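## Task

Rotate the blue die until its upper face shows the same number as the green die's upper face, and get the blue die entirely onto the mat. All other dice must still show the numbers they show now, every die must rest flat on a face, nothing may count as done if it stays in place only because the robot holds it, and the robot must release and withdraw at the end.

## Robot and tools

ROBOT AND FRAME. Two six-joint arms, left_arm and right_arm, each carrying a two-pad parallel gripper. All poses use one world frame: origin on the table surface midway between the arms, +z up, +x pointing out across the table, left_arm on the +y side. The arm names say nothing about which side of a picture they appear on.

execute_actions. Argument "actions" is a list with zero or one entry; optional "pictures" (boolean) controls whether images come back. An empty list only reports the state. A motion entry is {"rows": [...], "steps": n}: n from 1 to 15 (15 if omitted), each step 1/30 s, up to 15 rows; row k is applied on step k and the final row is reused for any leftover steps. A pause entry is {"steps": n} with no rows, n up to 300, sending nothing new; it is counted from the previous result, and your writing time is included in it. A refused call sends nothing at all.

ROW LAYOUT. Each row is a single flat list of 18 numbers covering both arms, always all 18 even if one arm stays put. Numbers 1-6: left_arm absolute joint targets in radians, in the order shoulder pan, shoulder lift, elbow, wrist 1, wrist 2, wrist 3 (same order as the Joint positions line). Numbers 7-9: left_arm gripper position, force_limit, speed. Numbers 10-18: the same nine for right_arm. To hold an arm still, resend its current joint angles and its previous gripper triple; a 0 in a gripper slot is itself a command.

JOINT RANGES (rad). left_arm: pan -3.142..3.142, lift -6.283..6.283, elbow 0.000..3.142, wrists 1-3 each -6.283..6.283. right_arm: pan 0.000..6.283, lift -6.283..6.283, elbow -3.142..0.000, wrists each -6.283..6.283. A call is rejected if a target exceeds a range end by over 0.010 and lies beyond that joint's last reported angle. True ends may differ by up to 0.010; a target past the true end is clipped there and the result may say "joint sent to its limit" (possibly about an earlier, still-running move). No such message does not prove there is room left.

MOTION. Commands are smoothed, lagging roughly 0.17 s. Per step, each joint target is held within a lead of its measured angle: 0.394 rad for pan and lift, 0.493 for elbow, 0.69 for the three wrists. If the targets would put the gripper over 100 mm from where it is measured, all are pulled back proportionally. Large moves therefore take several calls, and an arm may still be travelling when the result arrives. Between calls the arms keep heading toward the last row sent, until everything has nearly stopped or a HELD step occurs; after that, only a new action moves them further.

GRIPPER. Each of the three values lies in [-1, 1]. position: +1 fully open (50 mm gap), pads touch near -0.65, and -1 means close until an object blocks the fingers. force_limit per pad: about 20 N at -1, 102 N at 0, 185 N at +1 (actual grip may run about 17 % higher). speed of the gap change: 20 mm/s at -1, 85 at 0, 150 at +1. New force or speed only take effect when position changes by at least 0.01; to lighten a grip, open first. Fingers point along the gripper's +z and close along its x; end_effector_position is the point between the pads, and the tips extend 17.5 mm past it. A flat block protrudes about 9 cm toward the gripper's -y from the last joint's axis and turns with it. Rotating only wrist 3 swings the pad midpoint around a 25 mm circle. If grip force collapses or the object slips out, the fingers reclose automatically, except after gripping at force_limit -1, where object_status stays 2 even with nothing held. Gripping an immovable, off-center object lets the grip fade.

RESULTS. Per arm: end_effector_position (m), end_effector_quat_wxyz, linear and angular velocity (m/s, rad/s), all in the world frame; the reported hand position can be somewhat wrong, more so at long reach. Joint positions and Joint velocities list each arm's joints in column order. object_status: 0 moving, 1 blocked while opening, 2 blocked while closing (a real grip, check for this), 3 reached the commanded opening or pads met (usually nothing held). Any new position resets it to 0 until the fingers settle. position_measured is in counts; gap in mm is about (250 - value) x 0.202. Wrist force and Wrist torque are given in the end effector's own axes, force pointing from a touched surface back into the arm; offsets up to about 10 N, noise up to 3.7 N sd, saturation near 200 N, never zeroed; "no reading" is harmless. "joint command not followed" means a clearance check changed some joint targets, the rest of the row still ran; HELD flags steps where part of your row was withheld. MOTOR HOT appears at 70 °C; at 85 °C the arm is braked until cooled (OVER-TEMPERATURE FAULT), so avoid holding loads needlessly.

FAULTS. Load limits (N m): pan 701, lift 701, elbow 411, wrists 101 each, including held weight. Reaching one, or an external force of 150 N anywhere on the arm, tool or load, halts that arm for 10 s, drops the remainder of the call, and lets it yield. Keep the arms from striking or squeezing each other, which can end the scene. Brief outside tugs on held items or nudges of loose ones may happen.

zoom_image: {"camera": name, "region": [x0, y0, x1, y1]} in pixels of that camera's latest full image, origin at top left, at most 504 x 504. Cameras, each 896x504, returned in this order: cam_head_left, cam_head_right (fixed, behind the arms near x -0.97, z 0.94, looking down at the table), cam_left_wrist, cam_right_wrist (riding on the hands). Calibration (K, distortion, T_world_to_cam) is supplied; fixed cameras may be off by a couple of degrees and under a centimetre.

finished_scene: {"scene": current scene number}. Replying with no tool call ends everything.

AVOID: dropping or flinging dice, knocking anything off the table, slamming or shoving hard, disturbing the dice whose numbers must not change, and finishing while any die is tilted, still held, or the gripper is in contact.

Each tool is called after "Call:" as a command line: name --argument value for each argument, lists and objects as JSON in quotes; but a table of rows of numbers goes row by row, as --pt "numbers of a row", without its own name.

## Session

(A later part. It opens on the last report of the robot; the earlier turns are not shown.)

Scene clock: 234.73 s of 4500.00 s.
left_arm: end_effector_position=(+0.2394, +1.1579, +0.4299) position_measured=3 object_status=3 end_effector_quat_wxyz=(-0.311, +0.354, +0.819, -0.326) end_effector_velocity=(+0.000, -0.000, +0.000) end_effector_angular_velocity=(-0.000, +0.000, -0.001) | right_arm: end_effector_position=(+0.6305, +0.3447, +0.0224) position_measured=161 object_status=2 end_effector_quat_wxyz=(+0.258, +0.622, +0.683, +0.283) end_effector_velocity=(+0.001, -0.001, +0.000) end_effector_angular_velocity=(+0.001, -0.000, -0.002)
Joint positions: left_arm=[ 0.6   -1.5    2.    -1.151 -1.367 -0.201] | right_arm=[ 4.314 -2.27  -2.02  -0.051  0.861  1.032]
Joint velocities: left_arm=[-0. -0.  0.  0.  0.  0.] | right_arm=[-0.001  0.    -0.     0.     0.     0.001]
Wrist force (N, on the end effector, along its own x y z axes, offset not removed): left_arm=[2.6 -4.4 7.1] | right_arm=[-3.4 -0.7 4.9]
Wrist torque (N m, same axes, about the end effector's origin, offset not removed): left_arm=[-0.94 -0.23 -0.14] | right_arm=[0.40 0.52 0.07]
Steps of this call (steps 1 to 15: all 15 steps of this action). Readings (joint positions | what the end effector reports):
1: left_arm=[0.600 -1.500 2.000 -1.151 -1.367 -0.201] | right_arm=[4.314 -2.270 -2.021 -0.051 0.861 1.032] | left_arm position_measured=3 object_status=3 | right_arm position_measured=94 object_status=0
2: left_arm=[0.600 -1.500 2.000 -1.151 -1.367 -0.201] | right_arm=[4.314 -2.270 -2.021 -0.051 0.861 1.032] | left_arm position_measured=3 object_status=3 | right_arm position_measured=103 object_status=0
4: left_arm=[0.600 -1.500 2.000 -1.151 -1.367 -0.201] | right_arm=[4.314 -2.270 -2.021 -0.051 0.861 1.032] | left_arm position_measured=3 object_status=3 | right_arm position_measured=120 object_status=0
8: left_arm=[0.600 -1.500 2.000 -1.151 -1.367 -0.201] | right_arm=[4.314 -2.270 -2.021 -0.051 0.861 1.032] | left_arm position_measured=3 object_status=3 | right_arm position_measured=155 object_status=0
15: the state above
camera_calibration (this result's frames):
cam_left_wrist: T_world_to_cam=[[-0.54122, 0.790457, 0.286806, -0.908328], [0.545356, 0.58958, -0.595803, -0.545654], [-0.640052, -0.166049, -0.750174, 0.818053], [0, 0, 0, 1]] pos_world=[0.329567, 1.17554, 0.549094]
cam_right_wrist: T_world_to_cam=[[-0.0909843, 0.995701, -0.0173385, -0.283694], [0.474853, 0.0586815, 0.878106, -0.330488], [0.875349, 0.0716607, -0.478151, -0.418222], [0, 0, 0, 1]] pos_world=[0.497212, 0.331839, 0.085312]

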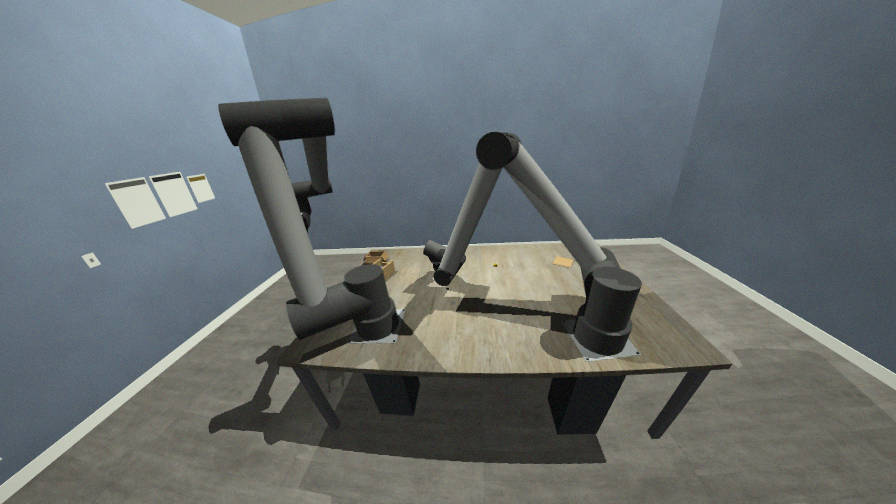

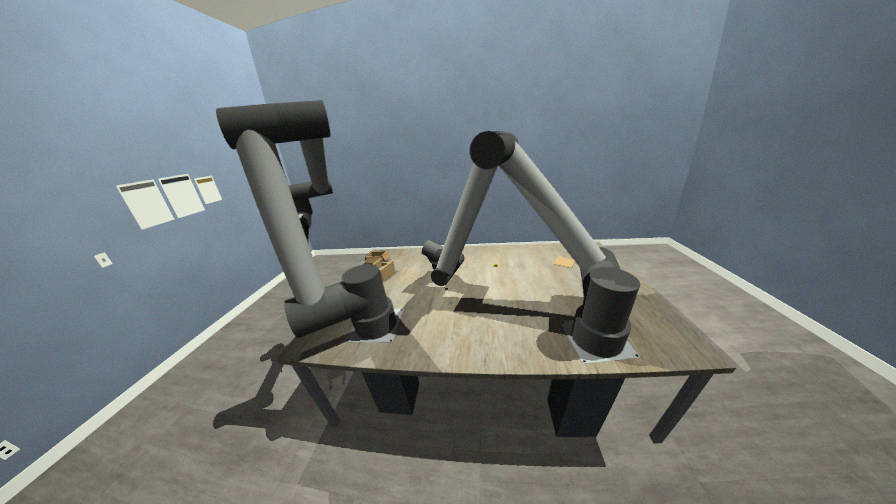

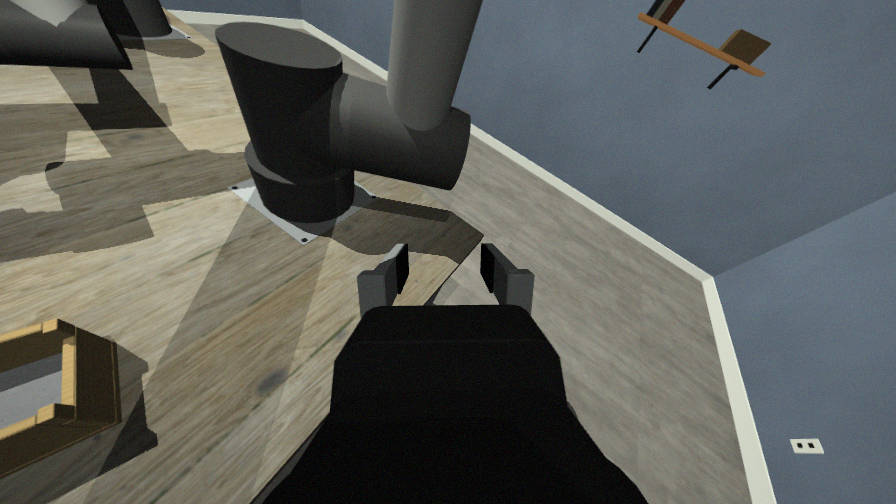

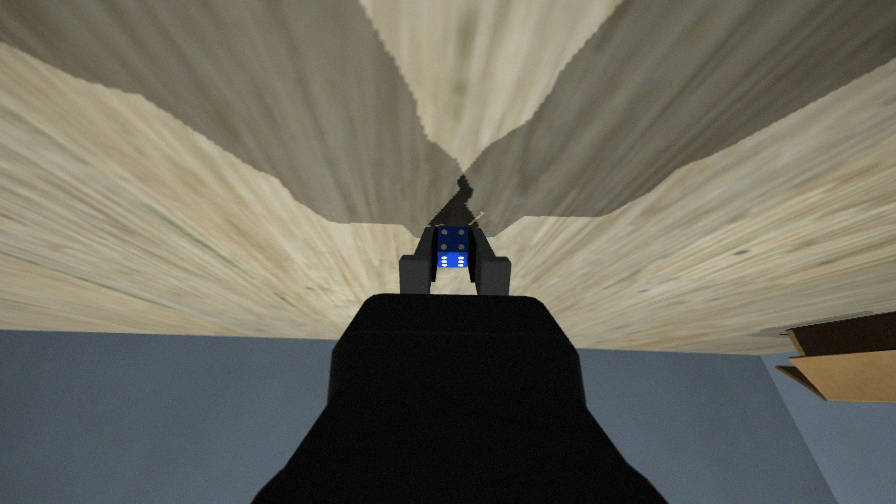

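Call:
execute_actions --actions '[{"rows":[[0.6,-1.5,2.0,-1.151,-1.367,-0.201,1,-0.5,0,4.3135,-2.25,-2.0205,-0.07,0.8615,1.032,-1,-0.5,-0.5],[0.6,-1.5,2.0,-1.151,-1.367,-0.201,1,-0.5,0,4.3135,-2.22,-2.0205,-0.10,0.8615,1.032,-1,-0.5,-0.5],[0.6,-1.5,2.0,-1.151,-1.367,-0.201,1,-0.5,0,4.3135,-2.1,-2.0205,-0.22,0.8615,1.032,-1,-0.5,-0.5],[0.6,-1.5,2.0,-1.151,-1.367,-0.201,1,-0.5,0,4.3135,-2.0,-2.0205,-0.32,0.8615,1.032,-1,-0.5,-0.5]]}]' --pictures false

Call:
execute_actions --actions '[{"rows":[[0.6,-1.5,2.0,-1.151,-1.367,-0.201,1,-0.5,0,3.8,-1.95,-1.93,-1.0,1.3,0.4,-1,-0.5,-0.5]]}]' --pictures false

Call:
execute_actions --actions '[{"steps":20}]' --pictures false

Call:
execute_actions --actions '[{"rows":[[0.6,-1.5,2.0,-1.151,-1.367,-0.201,1,-0.5,0,3.176,-2.0986,-1.831,-1.568,1.571,0,-1,-0.5,-0.5]]}]' --pictures false

Call:
execute_actions --actions '[{"steps":75}]'

Scene clock: 259.43 s of 4500.00 s.
left_arm: end_effector_position=(+0.2394, +1.1579, +0.4299) position_measured=3 object_status=3 end_effector_quat_wxyz=(-0.311, +0.354, +0.819, -0.326) end_effector_velocity=(-0.001, +0.000, +0.000) end_effector_angular_velocity=(-0.001, +0.001, -0.001) | right_arm: end_effector_position=(+0.6246, +0.3263, +0.2092) position_measured=161 object_status=2 end_effector_quat_wxyz=(+0.258, +0.622, +0.683, +0.283) end_effector_velocity=(-0.021, -0.064, +0.321) end_effector_angular_velocity=(+0.006, -0.002, +0.000)
Joint positions: left_arm=[ 0.6   -1.5    2.    -1.151 -1.367 -0.201] | right_arm=[ 4.313 -2.05  -2.02  -0.27   0.862  1.032]
Joint velocities: left_arm=[ 0.    -0.     0.     0.001  0.001  0.001] | right_arm=[ 0.001  0.383  0.001 -0.378 -0.     0.001]
Wrist force (N, on the end effector, along its own x y z axes, offset not removed): left_arm=[4.5 2.0 0.6] | right_arm=[-4.0 1.6 2.1]
Wrist torque (N m, same axes, about the end effector's origin, offset not removed): left_arm=[0.03 -0.94 -0.13] | right_arm=[0.64 0.68 0.11]
Steps of this call (steps 1 to 15: the robot went on to your last target; steps 16 to 90: nothing new was sent; then 21.20 s passed at rest; steps 91 to 105: all 15 steps of this action). Readings (joint positions | what the end effector reports):
91: left_arm=[0.600 -1.500 2.000 -1.151 -1.367 -0.201] | right_arm=[4.313 -2.270 -2.020 -0.051 0.862 1.032] | left_arm position_measured=3 object_status=3 | right_arm position_measured=161 object_status=2
92: left_arm=[0.600 -1.500 2.000 -1.151 -1.367 -0.201] | right_arm=[4.313 -2.268 -2.020 -0.053 0.862 1.032] | left_arm position_measured=3 object_status=3 | right_arm position_measured=161 object_status=2
94: left_arm=[0.600 -1.500 2.000 -1.151 -1.367 -0.201] | right_arm=[4.313 -2.251 -2.021 -0.070 0.862 1.032] | left_arm position_measured=3 object_status=3 | right_arm position_measured=161 object_status=2
98: left_arm=[0.600 -1.500 2.000 -1.151 -1.367 -0.201] | right_arm=[4.313 -2.175 -2.020 -0.145 0.862 1.032] | left_arm position_measured=3 object_status=3 | right_arm position_measured=161 object_status=2
105: the state above

Scene clock: 259.93 s of 4500.00 s.
left_arm: end_effector_position=(+0.2394, +1.1579, +0.4299) position_measured=3 object_status=3 end_effector_quat_wxyz=(-0.311, +0.354, +0.819, -0.326) end_effector_velocity=(-0.000, -0.000, -0.000) end_effector_angular_velocity=(-0.000, +0.001, -0.003) | right_arm: end_effector_position=(+0.7272, +0.1443, +0.1899) position_measured=161 object_status=2 end_effector_quat_wxyz=(+0.243, +0.588, +0.766, +0.095) end_effector_velocity=(+0.186, -0.434, -0.041) end_effector_angular_velocity=(-0.486, +0.637, +0.054)
Joint positions: left_arm=[ 0.6   -1.5    2.    -1.151 -1.367 -0.201] | right_arm=[ 4.102 -1.995 -1.978 -0.602  1.058  0.754]
Joint velocities: left_arm=[-0.001  0.     0.001 -0.     0.002  0.001] | right_arm=[-0.475  0.073  0.079 -0.619  0.381 -0.553]
Wrist force (N, on the end effector, along its own x y z axes, offset not removed): left_arm=[7.4 3.5 -0.6] | right_arm=[-3.7 0.7 7.6]
Wrist torque (N m, same axes, about the end effector's origin, offset not removed): left_arm=[0.52 -1.31 -0.01] | right_arm=[0.80 0.62 0.18]
Steps of this call (steps 1 to 15: all 15 steps of this action). Readings (joint positions | what the end effector reports):
1: left_arm=[0.600 -1.500 2.000 -1.151 -1.367 -0.201] | right_arm=[4.313 -2.038 -2.020 -0.282 0.862 1.032] | left_arm position_measured=3 object_status=3 | right_arm position_measured=161 object_status=2
2: left_arm=[0.600 -1.500 2.000 -1.151 -1.367 -0.201] | right_arm=[4.309 -2.032 -2.018 -0.294 0.866 1.028] | left_arm position_measured=3 object_status=3 | right_arm position_measured=161 object_status=2
4: left_arm=[0.600 -1.500 2.000 -1.151 -1.367 -0.201] | right_arm=[4.278 -2.025 -2.010 -0.346 0.900 0.985] | left_arm position_measured=3 object_status=3 | right_arm position_measured=161 object_status=2
8: left_arm=[0.600 -1.500 2.000 -1.151 -1.367 -0.201] | right_arm=[4.213 -2.013 -1.997 -0.452 0.966 0.889] | left_arm position_measured=3 object_status=3 | right_arm position_measured=161 object_status=2
15: the state above

Scene clock: 260.60 s of 4500.00 s.
left_arm: end_effector_position=(+0.2394, +1.1579, +0.4299) position_measured=3 object_status=3 end_effector_quat_wxyz=(-0.311, +0.354, +0.819, -0.326) end_effector_velocity=(-0.000, -0.000, -0.000) end_effector_angular_velocity=(-0.000, +0.001, -0.000) | right_arm: end_effector_position=(+0.7847, -0.1271, +0.1856) position_measured=161 object_status=2 end_effector_quat_wxyz=(+0.124, +0.558, +0.814, -0.100) end_effector_velocity=(+0.002, -0.118, +0.009) end_effector_angular_velocity=(-0.031, +0.202, -0.001)
Joint positions: left_arm=[ 0.6   -1.5    2.    -1.151 -1.367 -0.201] | right_arm=[ 3.816 -1.952 -1.932 -0.978  1.287  0.419]
Joint velocities: left_arm=[-0.    -0.     0.001 -0.     0.    -0.   ] | right_arm=[-0.124  0.019  0.02  -0.166  0.098 -0.145]
Wrist force (N, on the end effector, along its own x y z axes, offset not removed): left_arm=[2.1 4.2 -1.6] | right_arm=[-6.8 -2.3 6.5]
Wrist torque (N m, same axes, about the end effector's origin, offset not removed): left_arm=[0.47 -0.31 -0.14] | right_arm=[0.19 1.14 0.25]
Steps of this call (steps 1 to 20: the robot went on to your last target). Readings (joint positions | what the end effector reports):
1: left_arm=[0.600 -1.500 2.000 -1.151 -1.367 -0.201] | right_arm=[4.086 -1.993 -1.976 -0.623 1.071 0.736] | left_arm position_measured=3 object_status=3 | right_arm position_measured=161 object_status=2
2: left_arm=[0.600 -1.500 2.000 -1.151 -1.367 -0.201] | right_arm=[4.070 -1.990 -1.973 -0.644 1.084 0.717] | left_arm position_measured=3 object_status=3 | right_arm position_measured=161 object_status=2
4: left_arm=[0.600 -1.500 2.000 -1.151 -1.367 -0.201] | right_arm=[4.037 -1.985 -1.968 -0.686 1.110 0.679] | left_arm position_measured=3 object_status=3 | right_arm position_measured=161 object_status=2
8: left_arm=[0.600 -1.500 2.000 -1.151 -1.367 -0.201] | right_arm=[3.972 -1.975 -1.957 -0.771 1.162 0.603] | left_arm position_measured=3 object_status=3 | right_arm position_measured=161 object_status=2
20: the state above

Scene clock: 261.10 s of 4500.00 s.
left_arm: end_effector_position=(+0.2394, +1.1579, +0.4299) position_measured=3 object_status=3 end_effector_quat_wxyz=(-0.311, +0.354, +0.819, -0.326) end_effector_velocity=(+0.001, -0.000, +0.001) end_effector_angular_velocity=(-0.000, -0.001, -0.001) | right_arm: end_effector_position=(+0.7829, -0.3383, +0.1351) position_measured=161 object_status=2 end_effector_quat_wxyz=(-0.021, +0.558, +0.797, -0.231) end_effector_velocity=(-0.017, -0.475, -0.057) end_effector_angular_velocity=(+0.011, +0.659, -0.335)
Joint positions: left_arm=[ 0.6   -1.5    2.    -1.151 -1.367 -0.201] | right_arm=[ 3.585 -2.021 -1.884 -1.252  1.423  0.22 ]
Joint velocities: left_arm=[-0.001 -0.    -0.001  0.    -0.001  0.   ] | right_arm=[-0.538 -0.118  0.081 -0.474  0.224 -0.335]
Wrist force (N, on the end effector, along its own x y z axes, offset not removed): left_arm=[6.5 2.0 1.7] | right_arm=[-5.8 -3.3 5.6]
Wrist torque (N m, same axes, about the end effector's origin, offset not removed): left_arm=[0.22 -1.27 -0.13] | right_arm=[-0.14 0.96 0.24]
Steps of this call (steps 1 to 15: all 15 steps of this action). Readings (joint positions | what the end effector reports):
1: left_arm=[0.600 -1.500 2.000 -1.151 -1.367 -0.201] | right_arm=[3.812 -1.952 -1.932 -0.983 1.290 0.415] | left_arm position_measured=3 object_status=3 | right_arm position_measured=161 object_status=2
2: left_arm=[0.600 -1.500 2.000 -1.151 -1.367 -0.201] | right_arm=[3.805 -1.954 -1.929 -0.991 1.296 0.407] | left_arm position_measured=3 object_status=3 | right_arm position_measured=161 object_status=2
4: left_arm=[0.600 -1.500 2.000 -1.151 -1.367 -0.201] | right_arm=[3.774 -1.967 -1.921 -1.035 1.320 0.374] | left_arm position_measured=3 object_status=3 | right_arm position_measured=161 object_status=2
8: left_arm=[0.600 -1.500 2.000 -1.151 -1.367 -0.201] | right_arm=[3.708 -1.989 -1.906 -1.124 1.362 0.311] | left_arm position_measured=3 object_status=3 | right_arm position_measured=161 object_status=2
15: the state above

Scene clock: 263.60 s of 4500.00 s.
left_arm: end_effector_position=(+0.2394, +1.1579, +0.4299) position_measured=3 object_status=3 end_effector_quat_wxyz=(-0.311, +0.354, +0.819, -0.326) end_effector_velocity=(+0.000, -0.000, -0.000) end_effector_angular_velocity=(+0.000, +0.000, -0.001) | right_arm: end_effector_position=(+0.7184, -0.6702, +0.1203) position_measured=161 object_status=2 end_effector_quat_wxyz=(-0.253, +0.611, +0.693, -0.287) end_effector_velocity=(+0.001, +0.000, -0.000) end_effector_angular_velocity=(-0.000, -0.001, -0.000)
Joint positions: left_arm=[ 0.6   -1.5    2.    -1.151 -1.367 -0.201] | right_arm=[ 3.176 -2.099 -1.831 -1.568  1.571 -0.   ]
Joint velocities: left_arm=[-0.001  0.     0.    -0.     0.001 -0.   ] | right_arm=[-0.    -0.001  0.001 -0.     0.     0.   ]
Wrist force (N, on the end effector, along its own x y z axes, offset not removed): left_arm=[1.0 1.8 4.0] | right_arm=[-4.6 0.0 4.2]
Wrist torque (N m, same axes, about the end effector's origin, offset not removed): left_arm=[0.01 -0.19 0.02] | right_arm=[0.58 0.75 0.16]
Steps of this call (steps 1 to 45: the robot went on to your last target; steps 46 to 75: nothing new was sent). Readings (joint positions | what the end effector reports):
1: left_arm=[0.600 -1.500 2.000 -1.151 -1.367 -0.201] | right_arm=[3.567 -2.025 -1.881 -1.268 1.431 0.209] | left_arm position_measured=3 object_status=3 | right_arm position_measured=161 object_status=2
2: left_arm=[0.600 -1.500 2.000 -1.151 -1.367 -0.201] | right_arm=[3.549 -2.029 -1.878 -1.283 1.438 0.199] | left_arm position_measured=3 object_status=3 | right_arm position_measured=161 object_status=2
4: left_arm=[0.600 -1.500 2.000 -1.151 -1.367 -0.201] | right_arm=[3.512 -2.036 -1.874 -1.312 1.451 0.179] | left_arm position_measured=3 object_status=3 | right_arm position_measured=161 object_status=2
8: left_arm=[0.600 -1.500 2.000 -1.151 -1.367 -0.201] | right_arm=[3.437 -2.050 -1.864 -1.369 1.479 0.138] | left_arm position_measured=3 object_status=3 | right_arm position_measured=161 object_status=2
75: the state above
All arms were judged still, so your last target was given up. Only a new action makes them travel on or press farther. Fingers that are still opening or closing keep moving.
camera_calibration (this result's frames):
cam_left_wrist: T_world_to_cam=[[-0.54122, 0.790457, 0.286807, -0.908328], [0.545357, 0.589581, -0.595803, -0.545654], [-0.640052, -0.166049, -0.750174, 0.818053], [0, 0, 0, 1]] pos_world=[0.329567, 1.17554, 0.549094]
cam_right_wrist: T_world_to_cam=[[-0.142848, 0.989744, -0.00142658, 0.767898], [0.869393, 0.124789, -0.478105, -0.47466], [-0.473023, -0.0695364, -0.878302, 0.546499], [0, 0, 0, 1]] pos_world=[0.780865, -0.662789, 0.25415]

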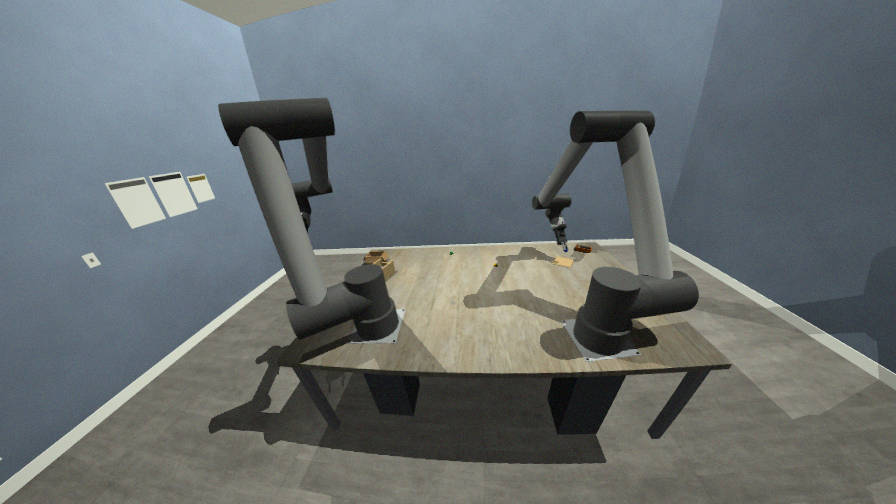

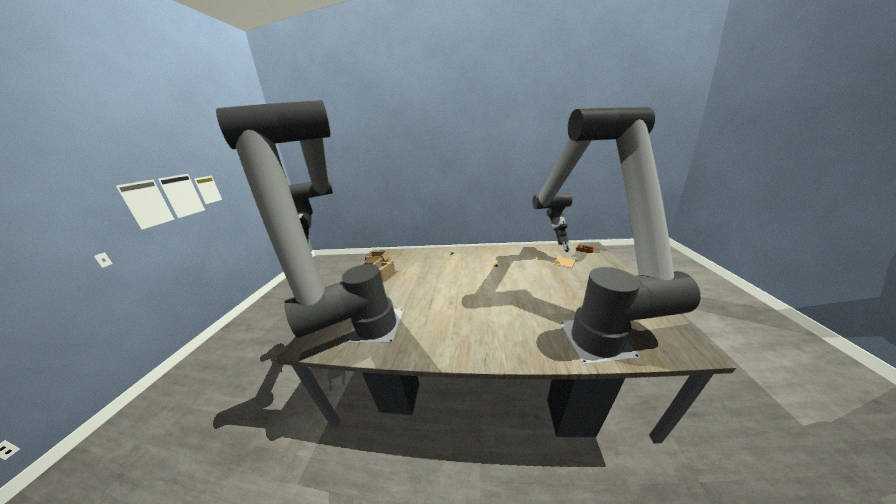

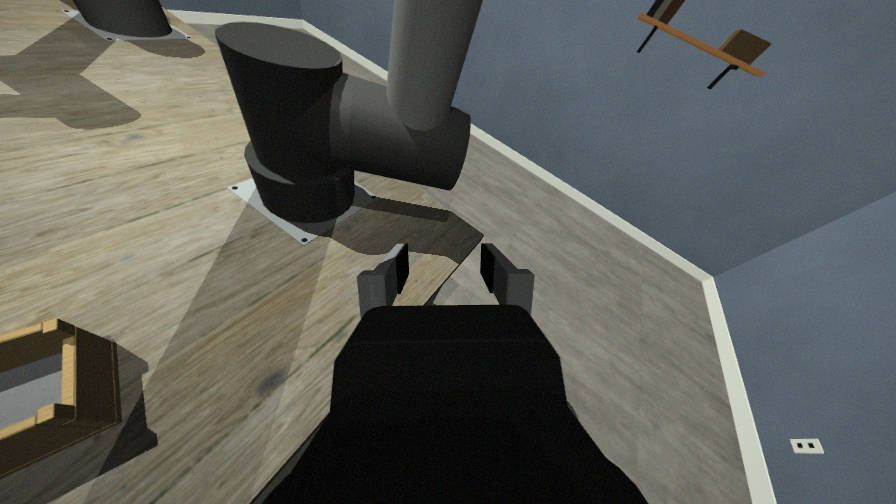

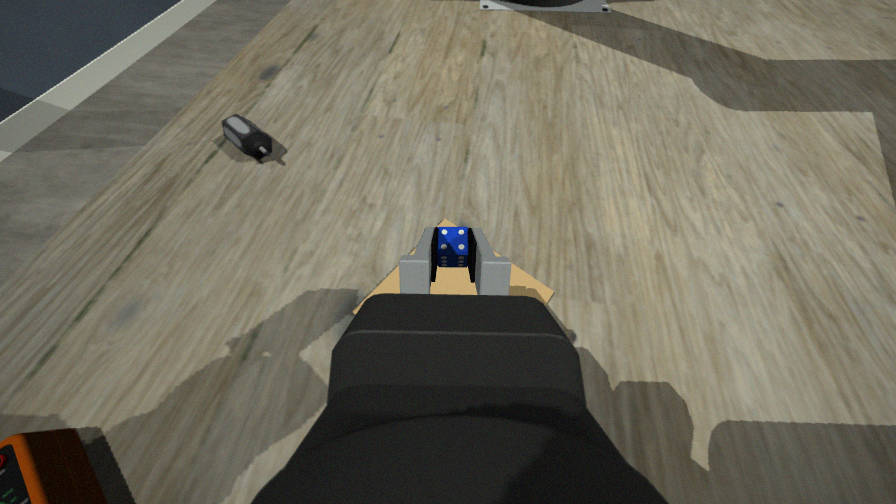

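Call:
execute_actions --actions '[{"rows":[[0.6,-1.5,2.0,-1.151,-1.367,-0.201,1,-0.5,0,3.176,-2.12,-1.838,-1.54,1.571,0,-1,-0.5,-0.5],[0.6,-1.5,2.0,-1.151,-1.367,-0.201,1,-0.5,0,3.176,-2.14,-1.845,-1.513,1.571,0,-1,-0.5,-0.5],[0.6,-1.5,2.0,-1.151,-1.367,-0.201,1,-0.5,0,3.176,-2.16,-1.852,-1.486,1.571,0,-1,-0.5,-0.5],[0.6,-1.5,2.0,-1.151,-1.367,-0.201,1,-0.5,0,3.176,-2.1796,-1.8584,-1.46,1.571,0,-1,-0.5,-0.5]]}]' --pictures false

Call:
execute_actions --actions '[{"steps":25}]'

Call:
zoom_image --camera "cam_right_wrist" --region '[330, 120, 580, 310]'

Scene clock: 279.13 s of 4500.00 s.
left_arm: end_effector_position=(+0.2394, +1.1579, +0.4299) position_measured=3 object_status=3 end_effector_quat_wxyz=(-0.311, +0.354, +0.819, -0.326) end_effector_velocity=(+0.000, -0.001, -0.000) end_effector_angular_velocity=(+0.001, +0.000, +0.001) | right_arm: end_effector_position=(+0.7184, -0.6702, +0.0349) position_measured=161 object_status=2 end_effector_quat_wxyz=(-0.253, +0.611, +0.693, -0.287) end_effector_velocity=(-0.000, +0.000, -0.035) end_effector_angular_velocity=(-0.001, -0.002, -0.001)
Joint positions: left_arm=[ 0.6   -1.5    2.    -1.151 -1.367 -0.201] | right_arm=[ 3.176 -2.175 -1.857 -1.466  1.571 -0.   ]
Joint velocities: left_arm=[-0.    -0.     0.001 -0.    -0.001 -0.001] | right_arm=[ 0.    -0.032 -0.01   0.045 -0.     0.002]
Wrist force (N, on the end effector, along its own x y z axes, offset not removed): left_arm=[4.5 3.5 -0.7] | right_arm=[-4.4 0.9 7.6]
Wrist torque (N m, same axes, about the end effector's origin, offset not removed): left_arm=[0.30 -0.88 0.04] | right_arm=[0.86 0.75 0.21]
Steps of this call (steps 1 to 90: nothing new was sent; then 12.03 s passed at rest; steps 91 to 105: all 15 steps of this action). Readings (joint positions | what the end effector reports):
91: left_arm=[0.600 -1.500 2.000 -1.151 -1.367 -0.201] | right_arm=[3.176 -2.099 -1.831 -1.568 1.571 -0.000] | left_arm position_measured=3 object_status=3 | right_arm position_measured=161 object_status=2
92: left_arm=[0.600 -1.500 2.000 -1.151 -1.367 -0.201] | right_arm=[3.176 -2.101 -1.832 -1.566 1.571 -0.000] | left_arm position_measured=3 object_status=3 | right_arm position_measured=161 object_status=2
94: left_arm=[0.600 -1.500 2.000 -1.151 -1.367 -0.201] | right_arm=[3.176 -2.114 -1.836 -1.548 1.571 -0.000] | left_arm position_measured=3 object_status=3 | right_arm position_measured=161 object_status=2
98: left_arm=[0.600 -1.500 2.000 -1.151 -1.367 -0.201] | right_arm=[3.176 -2.154 -1.850 -1.495 1.571 -0.000] | left_arm position_measured=3 object_status=3 | right_arm position_measured=161 object_status=2
105: the state above

Scene clock: 279.97 s of 4500.00 s.
left_arm: end_effector_position=(+0.2394, +1.1579, +0.4299) position_measured=3 object_status=3 end_effector_quat_wxyz=(-0.311, +0.354, +0.819, -0.326) end_effector_velocity=(+0.001, -0.000, +0.000) end_effector_angular_velocity=(-0.001, -0.001, -0.002) | right_arm: end_effector_position=(+0.7182, -0.6702, +0.0302) position_measured=161 object_status=2 end_effector_quat_wxyz=(-0.253, +0.611, +0.693, -0.287) end_effector_velocity=(-0.001, -0.001, -0.000) end_effector_angular_velocity=(-0.001, +0.001, -0.002)
Joint positions: left_arm=[ 0.6   -1.5    2.    -1.151 -1.367 -0.201] | right_arm=[ 3.176 -2.18  -1.858 -1.46   1.571 -0.   ]
Joint velocities: left_arm=[-0.002  0.    -0.001 -0.001 -0.001  0.001] | right_arm=[-0.001  0.    -0.001  0.    -0.     0.001]
Wrist force (N, on the end effector, along its own x y z axes, offset not removed): left_arm=[1.9 4.3 3.4] | right_arm=[-2.6 -0.6 8.0]
Wrist torque (N m, same axes, about the end effector's origin, offset not removed): left_arm=[0.53 -0.39 0.18] | right_arm=[0.56 0.39 0.16]
Steps of this call (steps 1 to 15: the robot went on to your last target; steps 16 to 25: nothing new was sent). Readings (joint positions | what the end effector reports):
1: left_arm=[0.600 -1.500 2.000 -1.151 -1.367 -0.201] | right_arm=[3.176 -2.176 -1.857 -1.464 1.571 -0.000] | left_arm position_measured=3 object_status=3 | right_arm position_measured=161 object_status=2
2: left_arm=[0.600 -1.500 2.000 -1.151 -1.367 -0.201] | right_arm=[3.176 -2.177 -1.858 -1.463 1.571 -0.000] | left_arm position_measured=3 object_status=3 | right_arm position_measured=161 object_status=2
4: left_arm=[0.600 -1.500 2.000 -1.151 -1.367 -0.201] | right_arm=[3.176 -2.178 -1.858 -1.462 1.571 -0.000] | left_arm position_measured=3 object_status=3 | right_arm position_measured=161 object_status=2
8: left_arm=[0.600 -1.500 2.000 -1.151 -1.367 -0.201] | right_arm=[3.176 -2.179 -1.858 -1.461 1.571 -0.000] | left_arm position_measured=3 object_status=3 | right_arm position_measured=161 object_status=2
25: the state above
All arms were judged still, so your last target was given up. Only a new action makes them travel on or press farther. Fingers that are still opening or closing keep moving.
camera_calibration (this result's frames):
cam_left_wrist: T_world_to_cam=[[-0.54122, 0.790457, 0.286806, -0.908328], [0.545356, 0.58958, -0.595803, -0.545654], [-0.640052, -0.166049, -0.750174, 0.818053], [0, 0, 0, 1]] pos_world=[0.329567, 1.17554, 0.549094]
cam_right_wrist: T_world_to_cam=[[-0.142825, 0.989747, -0.00141953, 0.76777], [0.869207, 0.124745, -0.478453, -0.517414], [-0.47337, -0.0695691, -0.878112, 0.467513], [0, 0, 0, 1]] pos_world=[0.780704, -0.662829, 0.164061]

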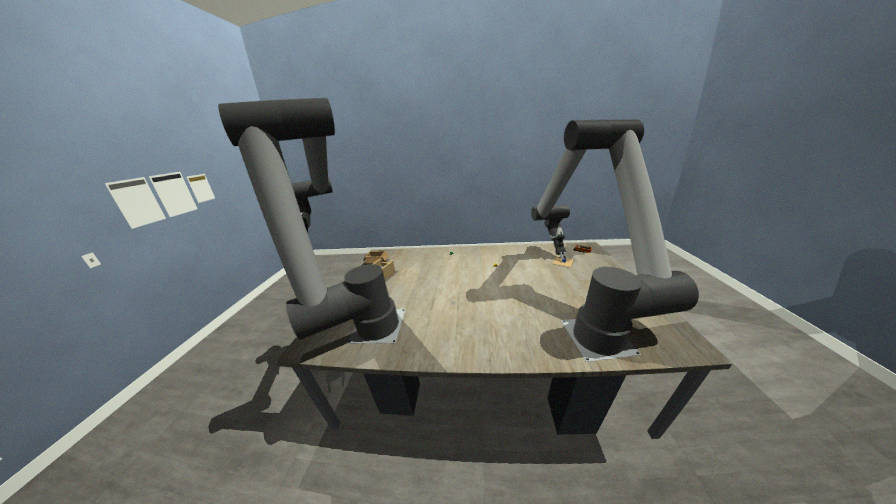

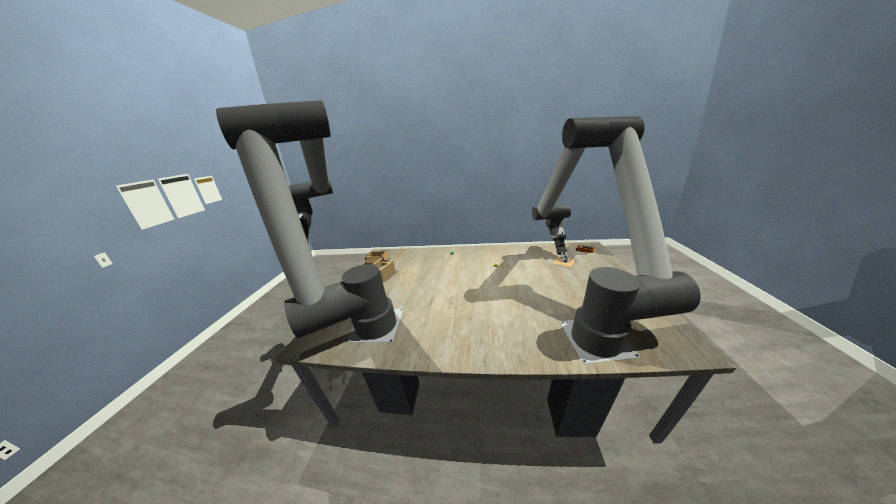

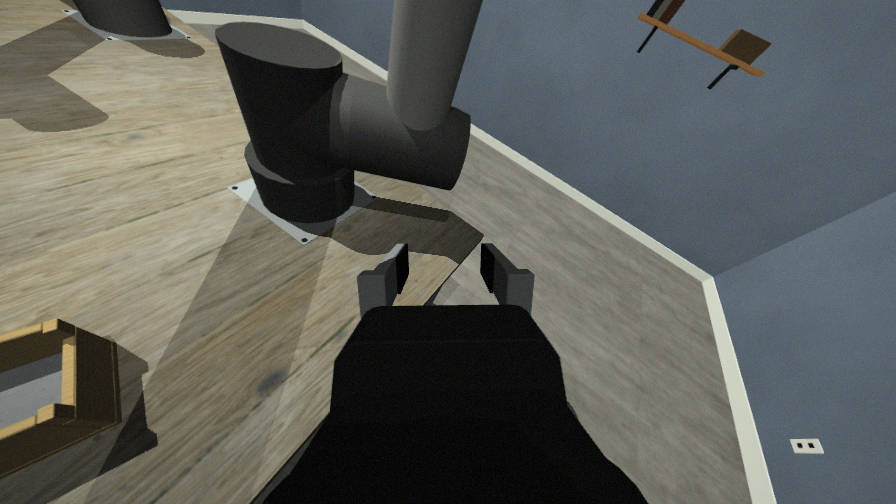

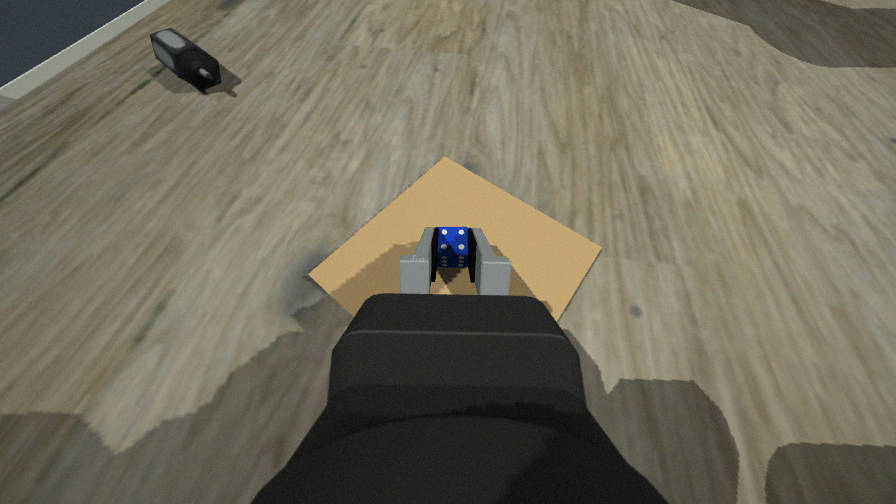

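Region (330, 120, 580, 310) of cam_right_wrist's 896x504 image, scaled by 2.016, with more detail than that image has; it fills the top 383 rows of this view, and the rest is white.

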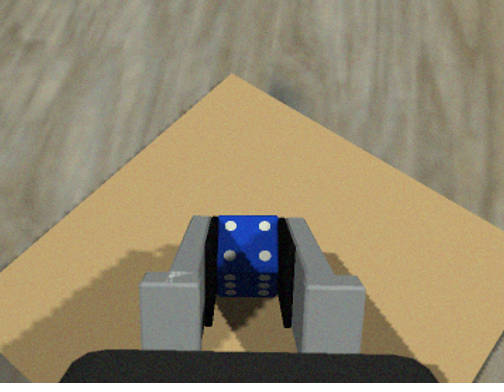

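Step down in ~1.5 mm increments, one call at a time.

Call:
execute_actions --actions '[{"rows":[[0.6,-1.5,2.0,-1.151,-1.367,-0.201,1,-0.5,0,3.176,-2.1814,-1.859,-1.4576,1.571,0,-1,-0.5,-0.5]]}]' --pictures false

Scene clock: 284.23 s of 4500.00 s.
left_arm: end_effector_position=(+0.2394, +1.1579, +0.4299) position_measured=3 object_status=3 end_effector_quat_wxyz=(-0.311, +0.354, +0.819, -0.326) end_effector_velocity=(+0.001, -0.000, +0.000) end_effector_angular_velocity=(-0.000, -0.001, -0.001) | right_arm: end_effector_position=(+0.7182, -0.6702, +0.0284) position_measured=161 object_status=2 end_effector_quat_wxyz=(-0.253, +0.611, +0.693, -0.287) end_effector_velocity=(-0.001, -0.000, -0.001) end_effector_angular_velocity=(-0.001, +0.001, -0.002)
Joint positions: left_arm=[ 0.6   -1.5    2.    -1.151 -1.367 -0.201] | right_arm=[ 3.176 -2.181 -1.859 -1.458  1.571 -0.   ]
Joint velocities: left_arm=[-0.001 -0.    -0.    -0.    -0.001  0.001] | right_arm=[-0.    -0.    -0.002  0.001  0.     0.002]
Wrist force (N, on the end effector, along its own x y z axes, offset not removed): left_arm=[4.6 4.9 -3.5] | right_arm=[-1.1 -31.1 -34.9]
Wrist torque (N m, same axes, about the end effector's origin, offset not removed): left_arm=[0.62 -0.90 -0.02] | right_arm=[0.78 0.58 0.16]
Steps of this call (steps 1 to 90: nothing new was sent; then 0.77 s passed at rest; steps 91 to 105: all 15 steps of this action). Readings (joint positions | what the end effector reports):
91: left_arm=[0.600 -1.500 2.000 -1.151 -1.367 -0.201] | right_arm=[3.176 -2.180 -1.858 -1.460 1.571 -0.000] | left_arm position_measured=3 object_status=3 | right_arm position_measured=161 object_status=2
92: left_arm=[0.600 -1.500 2.000 -1.151 -1.367 -0.201] | right_arm=[3.176 -2.180 -1.858 -1.460 1.571 -0.000] | left_arm position_measured=3 object_status=3 | right_arm position_measured=161 object_status=2
94: left_arm=[0.600 -1.500 2.000 -1.151 -1.367 -0.201] | right_arm=[3.176 -2.180 -1.859 -1.459 1.571 0.000] | left_arm position_measured=3 object_status=3 | right_arm position_measured=161 object_status=2
98: left_arm=[0.600 -1.500 2.000 -1.151 -1.367 -0.201] | right_arm=[3.176 -2.181 -1.859 -1.458 1.571 -0.000] | left_arm position_measured=3 object_status=3 | right_arm position_measured=161 object_status=2
105: the state above

Contact. Back off slightly, open, then lift.

Call:
execute_actions --actions '[{"rows":[[0.6,-1.5,2.0,-1.151,-1.367,-0.201,1,-0.5,0,3.176,-2.1804,-1.8587,-1.459,1.571,0,-1,-0.5,-0.5],[0.6,-1.5,2.0,-1.151,-1.367,-0.201,1,-0.5,0,3.176,-2.1804,-1.8587,-1.459,1.571,0,-1,-0.5,-0.5],[0.6,-1.5,2.0,-1.151,-1.367,-0.201,1,-0.5,0,3.176,-2.1804,-1.8587,-1.459,1.571,0,-1,-0.5,-0.5],[0.6,-1.5,2.0,-1.151,-1.367,-0.201,1,-0.5,0,3.176,-2.1804,-1.8587,-1.459,1.571,0,-1,-0.5,-0.5],[0.6,-1.5,2.0,-1.151,-1.367,-0.201,1,-0.5,0,3.176,-2.1804,-1.8587,-1.459,1.571,0,1,-0.5,-0.5]]}]' --pictures false

Call:
execute_actions --actions '[{"rows":[[0.6,-1.5,2.0,-1.151,-1.367,-0.201,1,-0.5,0,3.176,-2.06,-1.75,-1.688,1.571,0,1,-0.5,-0.5]]}]' --pictures false

Call:
execute_actions --actions '[{"steps":30}]'

Scene clock: 294.60 s of 4500.00 s.
left_arm: end_effector_position=(+0.2394, +1.1579, +0.4299) position_measured=3 object_status=3 end_effector_quat_wxyz=(-0.311, +0.354, +0.819, -0.326) end_effector_velocity=(+0.001, +0.000, +0.001) end_effector_angular_velocity=(+0.001, -0.000, -0.001) | right_arm: end_effector_position=(+0.7180, -0.6702, +0.0292) position_measured=73 object_status=0 end_effector_quat_wxyz=(-0.253, +0.611, +0.693, -0.287) end_effector_velocity=(+0.004, +0.001, +0.002) end_effector_angular_velocity=(+0.000, -0.004, +0.000)
Joint positions: left_arm=[ 0.6   -1.5    2.    -1.151 -1.367 -0.201] | right_arm=[ 3.176 -2.181 -1.859 -1.459  1.571 -0.   ]
Joint velocities: left_arm=[-0.    -0.    -0.001  0.001  0.001 -0.   ] | right_arm=[ 0.     0.001  0.004 -0.    -0.     0.001]
Wrist force (N, on the end effector, along its own x y z axes, offset not removed): left_arm=[5.1 4.9 -0.3] | right_arm=[-3.6 -1.2 7.7]
Wrist torque (N m, same axes, about the end effector's origin, offset not removed): left_arm=[0.69 -0.79 0.00] | right_arm=[0.31 0.53 0.06]
Steps of this call (steps 1 to 15: the robot went on to your last target; steps 16 to 90: nothing new was sent; then 6.87 s passed at rest; steps 91 to 105: all 15 steps of this action). Readings (joint positions | what the end effector reports):
91: left_arm=[0.600 -1.500 2.000 -1.151 -1.367 -0.201] | right_arm=[3.176 -2.181 -1.859 -1.458 1.571 -0.000] | left_arm position_measured=3 object_status=3 | right_arm position_measured=161 object_status=2
92: left_arm=[0.600 -1.500 2.000 -1.151 -1.367 -0.201] | right_arm=[3.176 -2.181 -1.859 -1.458 1.571 0.000] | left_arm position_measured=3 object_status=3 | right_arm position_measured=161 object_status=2
94: left_arm=[0.600 -1.500 2.000 -1.151 -1.367 -0.201] | right_arm=[3.176 -2.181 -1.859 -1.458 1.571 -0.000] | left_arm position_measured=3 object_status=3 | right_arm position_measured=161 object_status=2
98: left_arm=[0.600 -1.500 2.000 -1.151 -1.367 -0.201] | right_arm=[3.176 -2.181 -1.859 -1.459 1.571 -0.000] | left_arm position_measured=3 object_status=3 | right_arm position_measured=133 object_status=0
105: the state above

Scene clock: 295.10 s of 4500.00 s.
left_arm: end_effector_position=(+0.2394, +1.1579, +0.4299) position_measured=3 object_status=3 end_effector_quat_wxyz=(-0.311, +0.354, +0.819, -0.326) end_effector_velocity=(-0.000, -0.001, -0.001) end_effector_angular_velocity=(-0.002, +0.001, -0.000) | right_arm: end_effector_position=(+0.7465, -0.6666, +0.1891) position_measured=3 object_status=3 end_effector_quat_wxyz=(-0.253, +0.611, +0.693, -0.287) end_effector_velocity=(+0.005, +0.002, +0.096) end_effector_angular_velocity=(-0.002, +0.008, +0.001)
Joint positions: left_arm=[ 0.6   -1.5    2.    -1.151 -1.367 -0.201] | right_arm=[ 3.176 -2.068 -1.758 -1.671  1.571 -0.   ]
Joint velocities: left_arm=[-0.001 -0.     0.002  0.    -0.001  0.   ] | right_arm=[ 0.001  0.064  0.058 -0.13   0.     0.001]
Wrist force (N, on the end effector, along its own x y z axes, offset not removed): left_arm=[3.8 5.6 3.1] | right_arm=[-4.8 -0.8 4.4]
Wrist torque (N m, same axes, about the end effector's origin, offset not removed): left_arm=[0.74 -0.86 0.04] | right_arm=[0.51 0.82 0.15]
Steps of this call (steps 1 to 15: all 15 steps of this action). Readings (joint positions | what the end effector reports):
1: left_arm=[0.600 -1.500 2.000 -1.151 -1.367 -0.201] | right_arm=[3.176 -2.180 -1.859 -1.459 1.571 -0.000] | left_arm position_measured=3 object_status=3 | right_arm position_measured=64 object_status=0
2: left_arm=[0.600 -1.500 2.000 -1.151 -1.367 -0.201] | right_arm=[3.176 -2.177 -1.855 -1.463 1.571 -0.000] | left_arm position_measured=3 object_status=3 | right_arm position_measured=55 object_status=0
4: left_arm=[0.600 -1.500 2.000 -1.151 -1.367 -0.201] | right_arm=[3.176 -2.154 -1.834 -1.502 1.571 -0.000] | left_arm position_measured=3 object_status=3 | right_arm position_measured=38 object_status=0
8: left_arm=[0.600 -1.500 2.000 -1.151 -1.367 -0.201] | right_arm=[3.176 -2.109 -1.794 -1.589 1.571 -0.000] | left_arm position_measured=3 object_status=3 | right_arm position_measured=5 object_status=0
15: the state above

Scene clock: 296.10 s of 4500.00 s.
left_arm: end_effector_position=(+0.2394, +1.1579, +0.4299) position_measured=3 object_status=3 end_effector_quat_wxyz=(-0.311, +0.354, +0.819, -0.326) end_effector_velocity=(+0.000, -0.000, -0.000) end_effector_angular_velocity=(-0.001, -0.000, -0.001) | right_arm: end_effector_position=(+0.7470, -0.6665, +0.2015) position_measured=3 object_status=3 end_effector_quat_wxyz=(-0.253, +0.611, +0.693, -0.287) end_effector_velocity=(+0.002, +0.001, +0.001) end_effector_angular_velocity=(+0.001, -0.002, +0.001)
Joint positions: left_arm=[ 0.6   -1.5    2.    -1.151 -1.367 -0.201] | right_arm=[ 3.176 -2.06  -1.75  -1.688  1.571 -0.   ]
Joint velocities: left_arm=[-0.001 -0.     0.    -0.    -0.     0.001] | right_arm=[ 0.001  0.001  0.002  0.    -0.    -0.001]
Wrist force (N, on the end effector, along its own x y z axes, offset not removed): left_arm=[-1.0 2.2 -1.4] | right_arm=[-4.7 1.4 5.6]
Wrist torque (N m, same axes, about the end effector's origin, offset not removed): left_arm=[0.09 0.12 0.20] | right_arm=[0.88 0.70 0.14]
Steps of this call (steps 1 to 30: the robot went on to your last target). Readings (joint positions | what the end effector reports):
1: left_arm=[0.600 -1.500 2.000 -1.151 -1.367 -0.201] | right_arm=[3.176 -2.066 -1.756 -1.675 1.571 -0.000] | left_arm position_measured=3 object_status=3 | right_arm position_measured=3 object_status=3
2: left_arm=[0.600 -1.500 2.000 -1.151 -1.367 -0.201] | right_arm=[3.176 -2.065 -1.755 -1.678 1.571 -0.000] | left_arm position_measured=3 object_status=3 | right_arm position_measured=3 object_status=3
4: left_arm=[0.600 -1.500 2.000 -1.151 -1.367 -0.201] | right_arm=[3.176 -2.063 -1.753 -1.682 1.571 -0.000] | left_arm position_measured=3 object_status=3 | right_arm position_measured=3 object_status=3
8: left_arm=[0.600 -1.500 2.000 -1.151 -1.367 -0.201] | right_arm=[3.176 -2.061 -1.751 -1.686 1.571 -0.000] | left_arm position_measured=3 object_status=3 | right_arm position_measured=3 object_status=3
30: the state above
All arms were judged still, so your last target was given up. Only a new action makes them travel on or press farther. Fingers that are still opening or closing keep moving.
camera_calibration (this result's frames):
cam_left_wrist: T_world_to_cam=[[-0.54122, 0.790457, 0.286806, -0.908328], [0.545356, 0.589581, -0.595803, -0.545654], [-0.640052, -0.166049, -0.750174, 0.818053], [0, 0, 0, 1]] pos_world=[0.329567, 1.17554, 0.549094]
cam_right_wrist: T_world_to_cam=[[-0.142863, 0.989741, -0.00141988, 0.768509], [0.8692, 0.124777, -0.478458, -0.460867], [-0.473373, -0.0695881, -0.878109, 0.631813], [0, 0, 0, 1]] pos_world=[0.80946, -0.659153, 0.335386]

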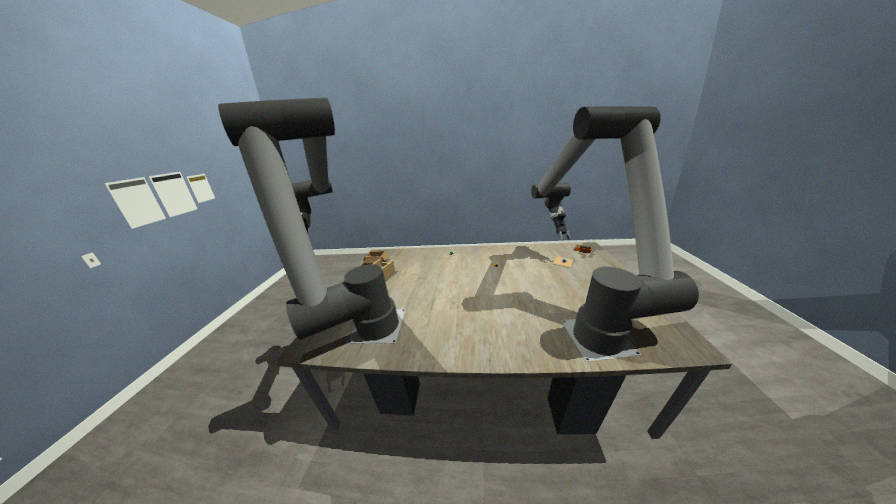

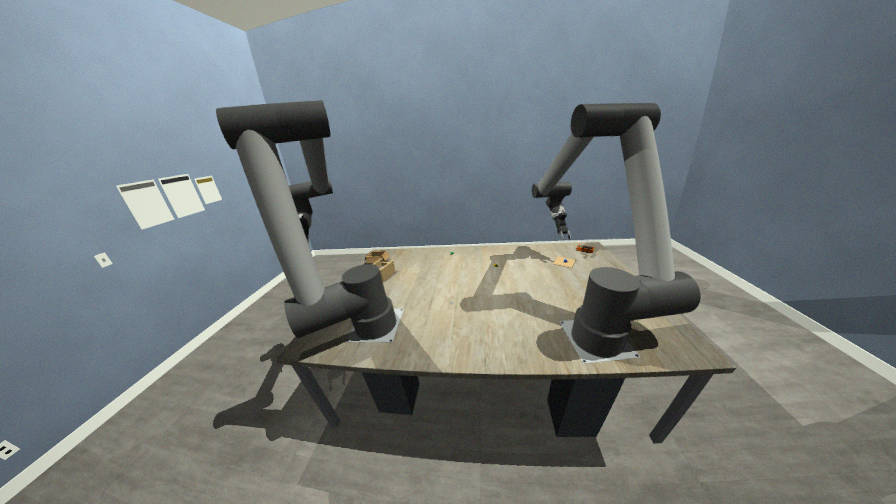

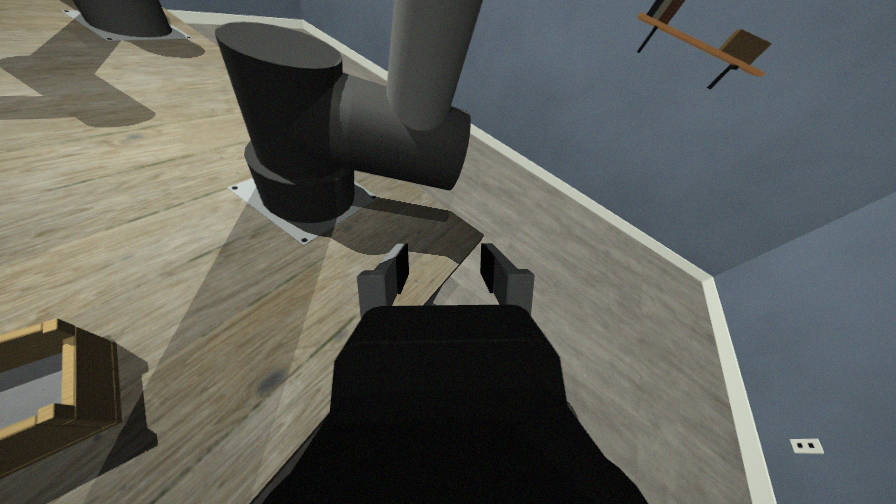

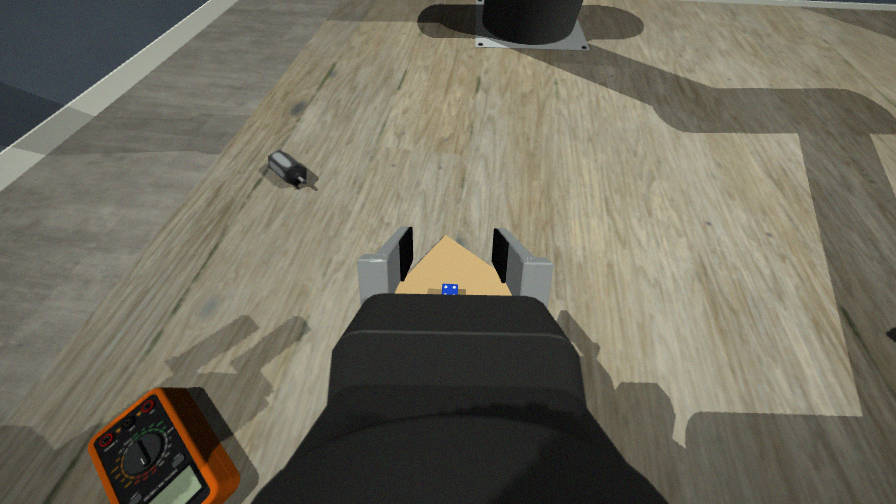

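Call:
finished_scene --scene 1

The scene is finished: the task was done.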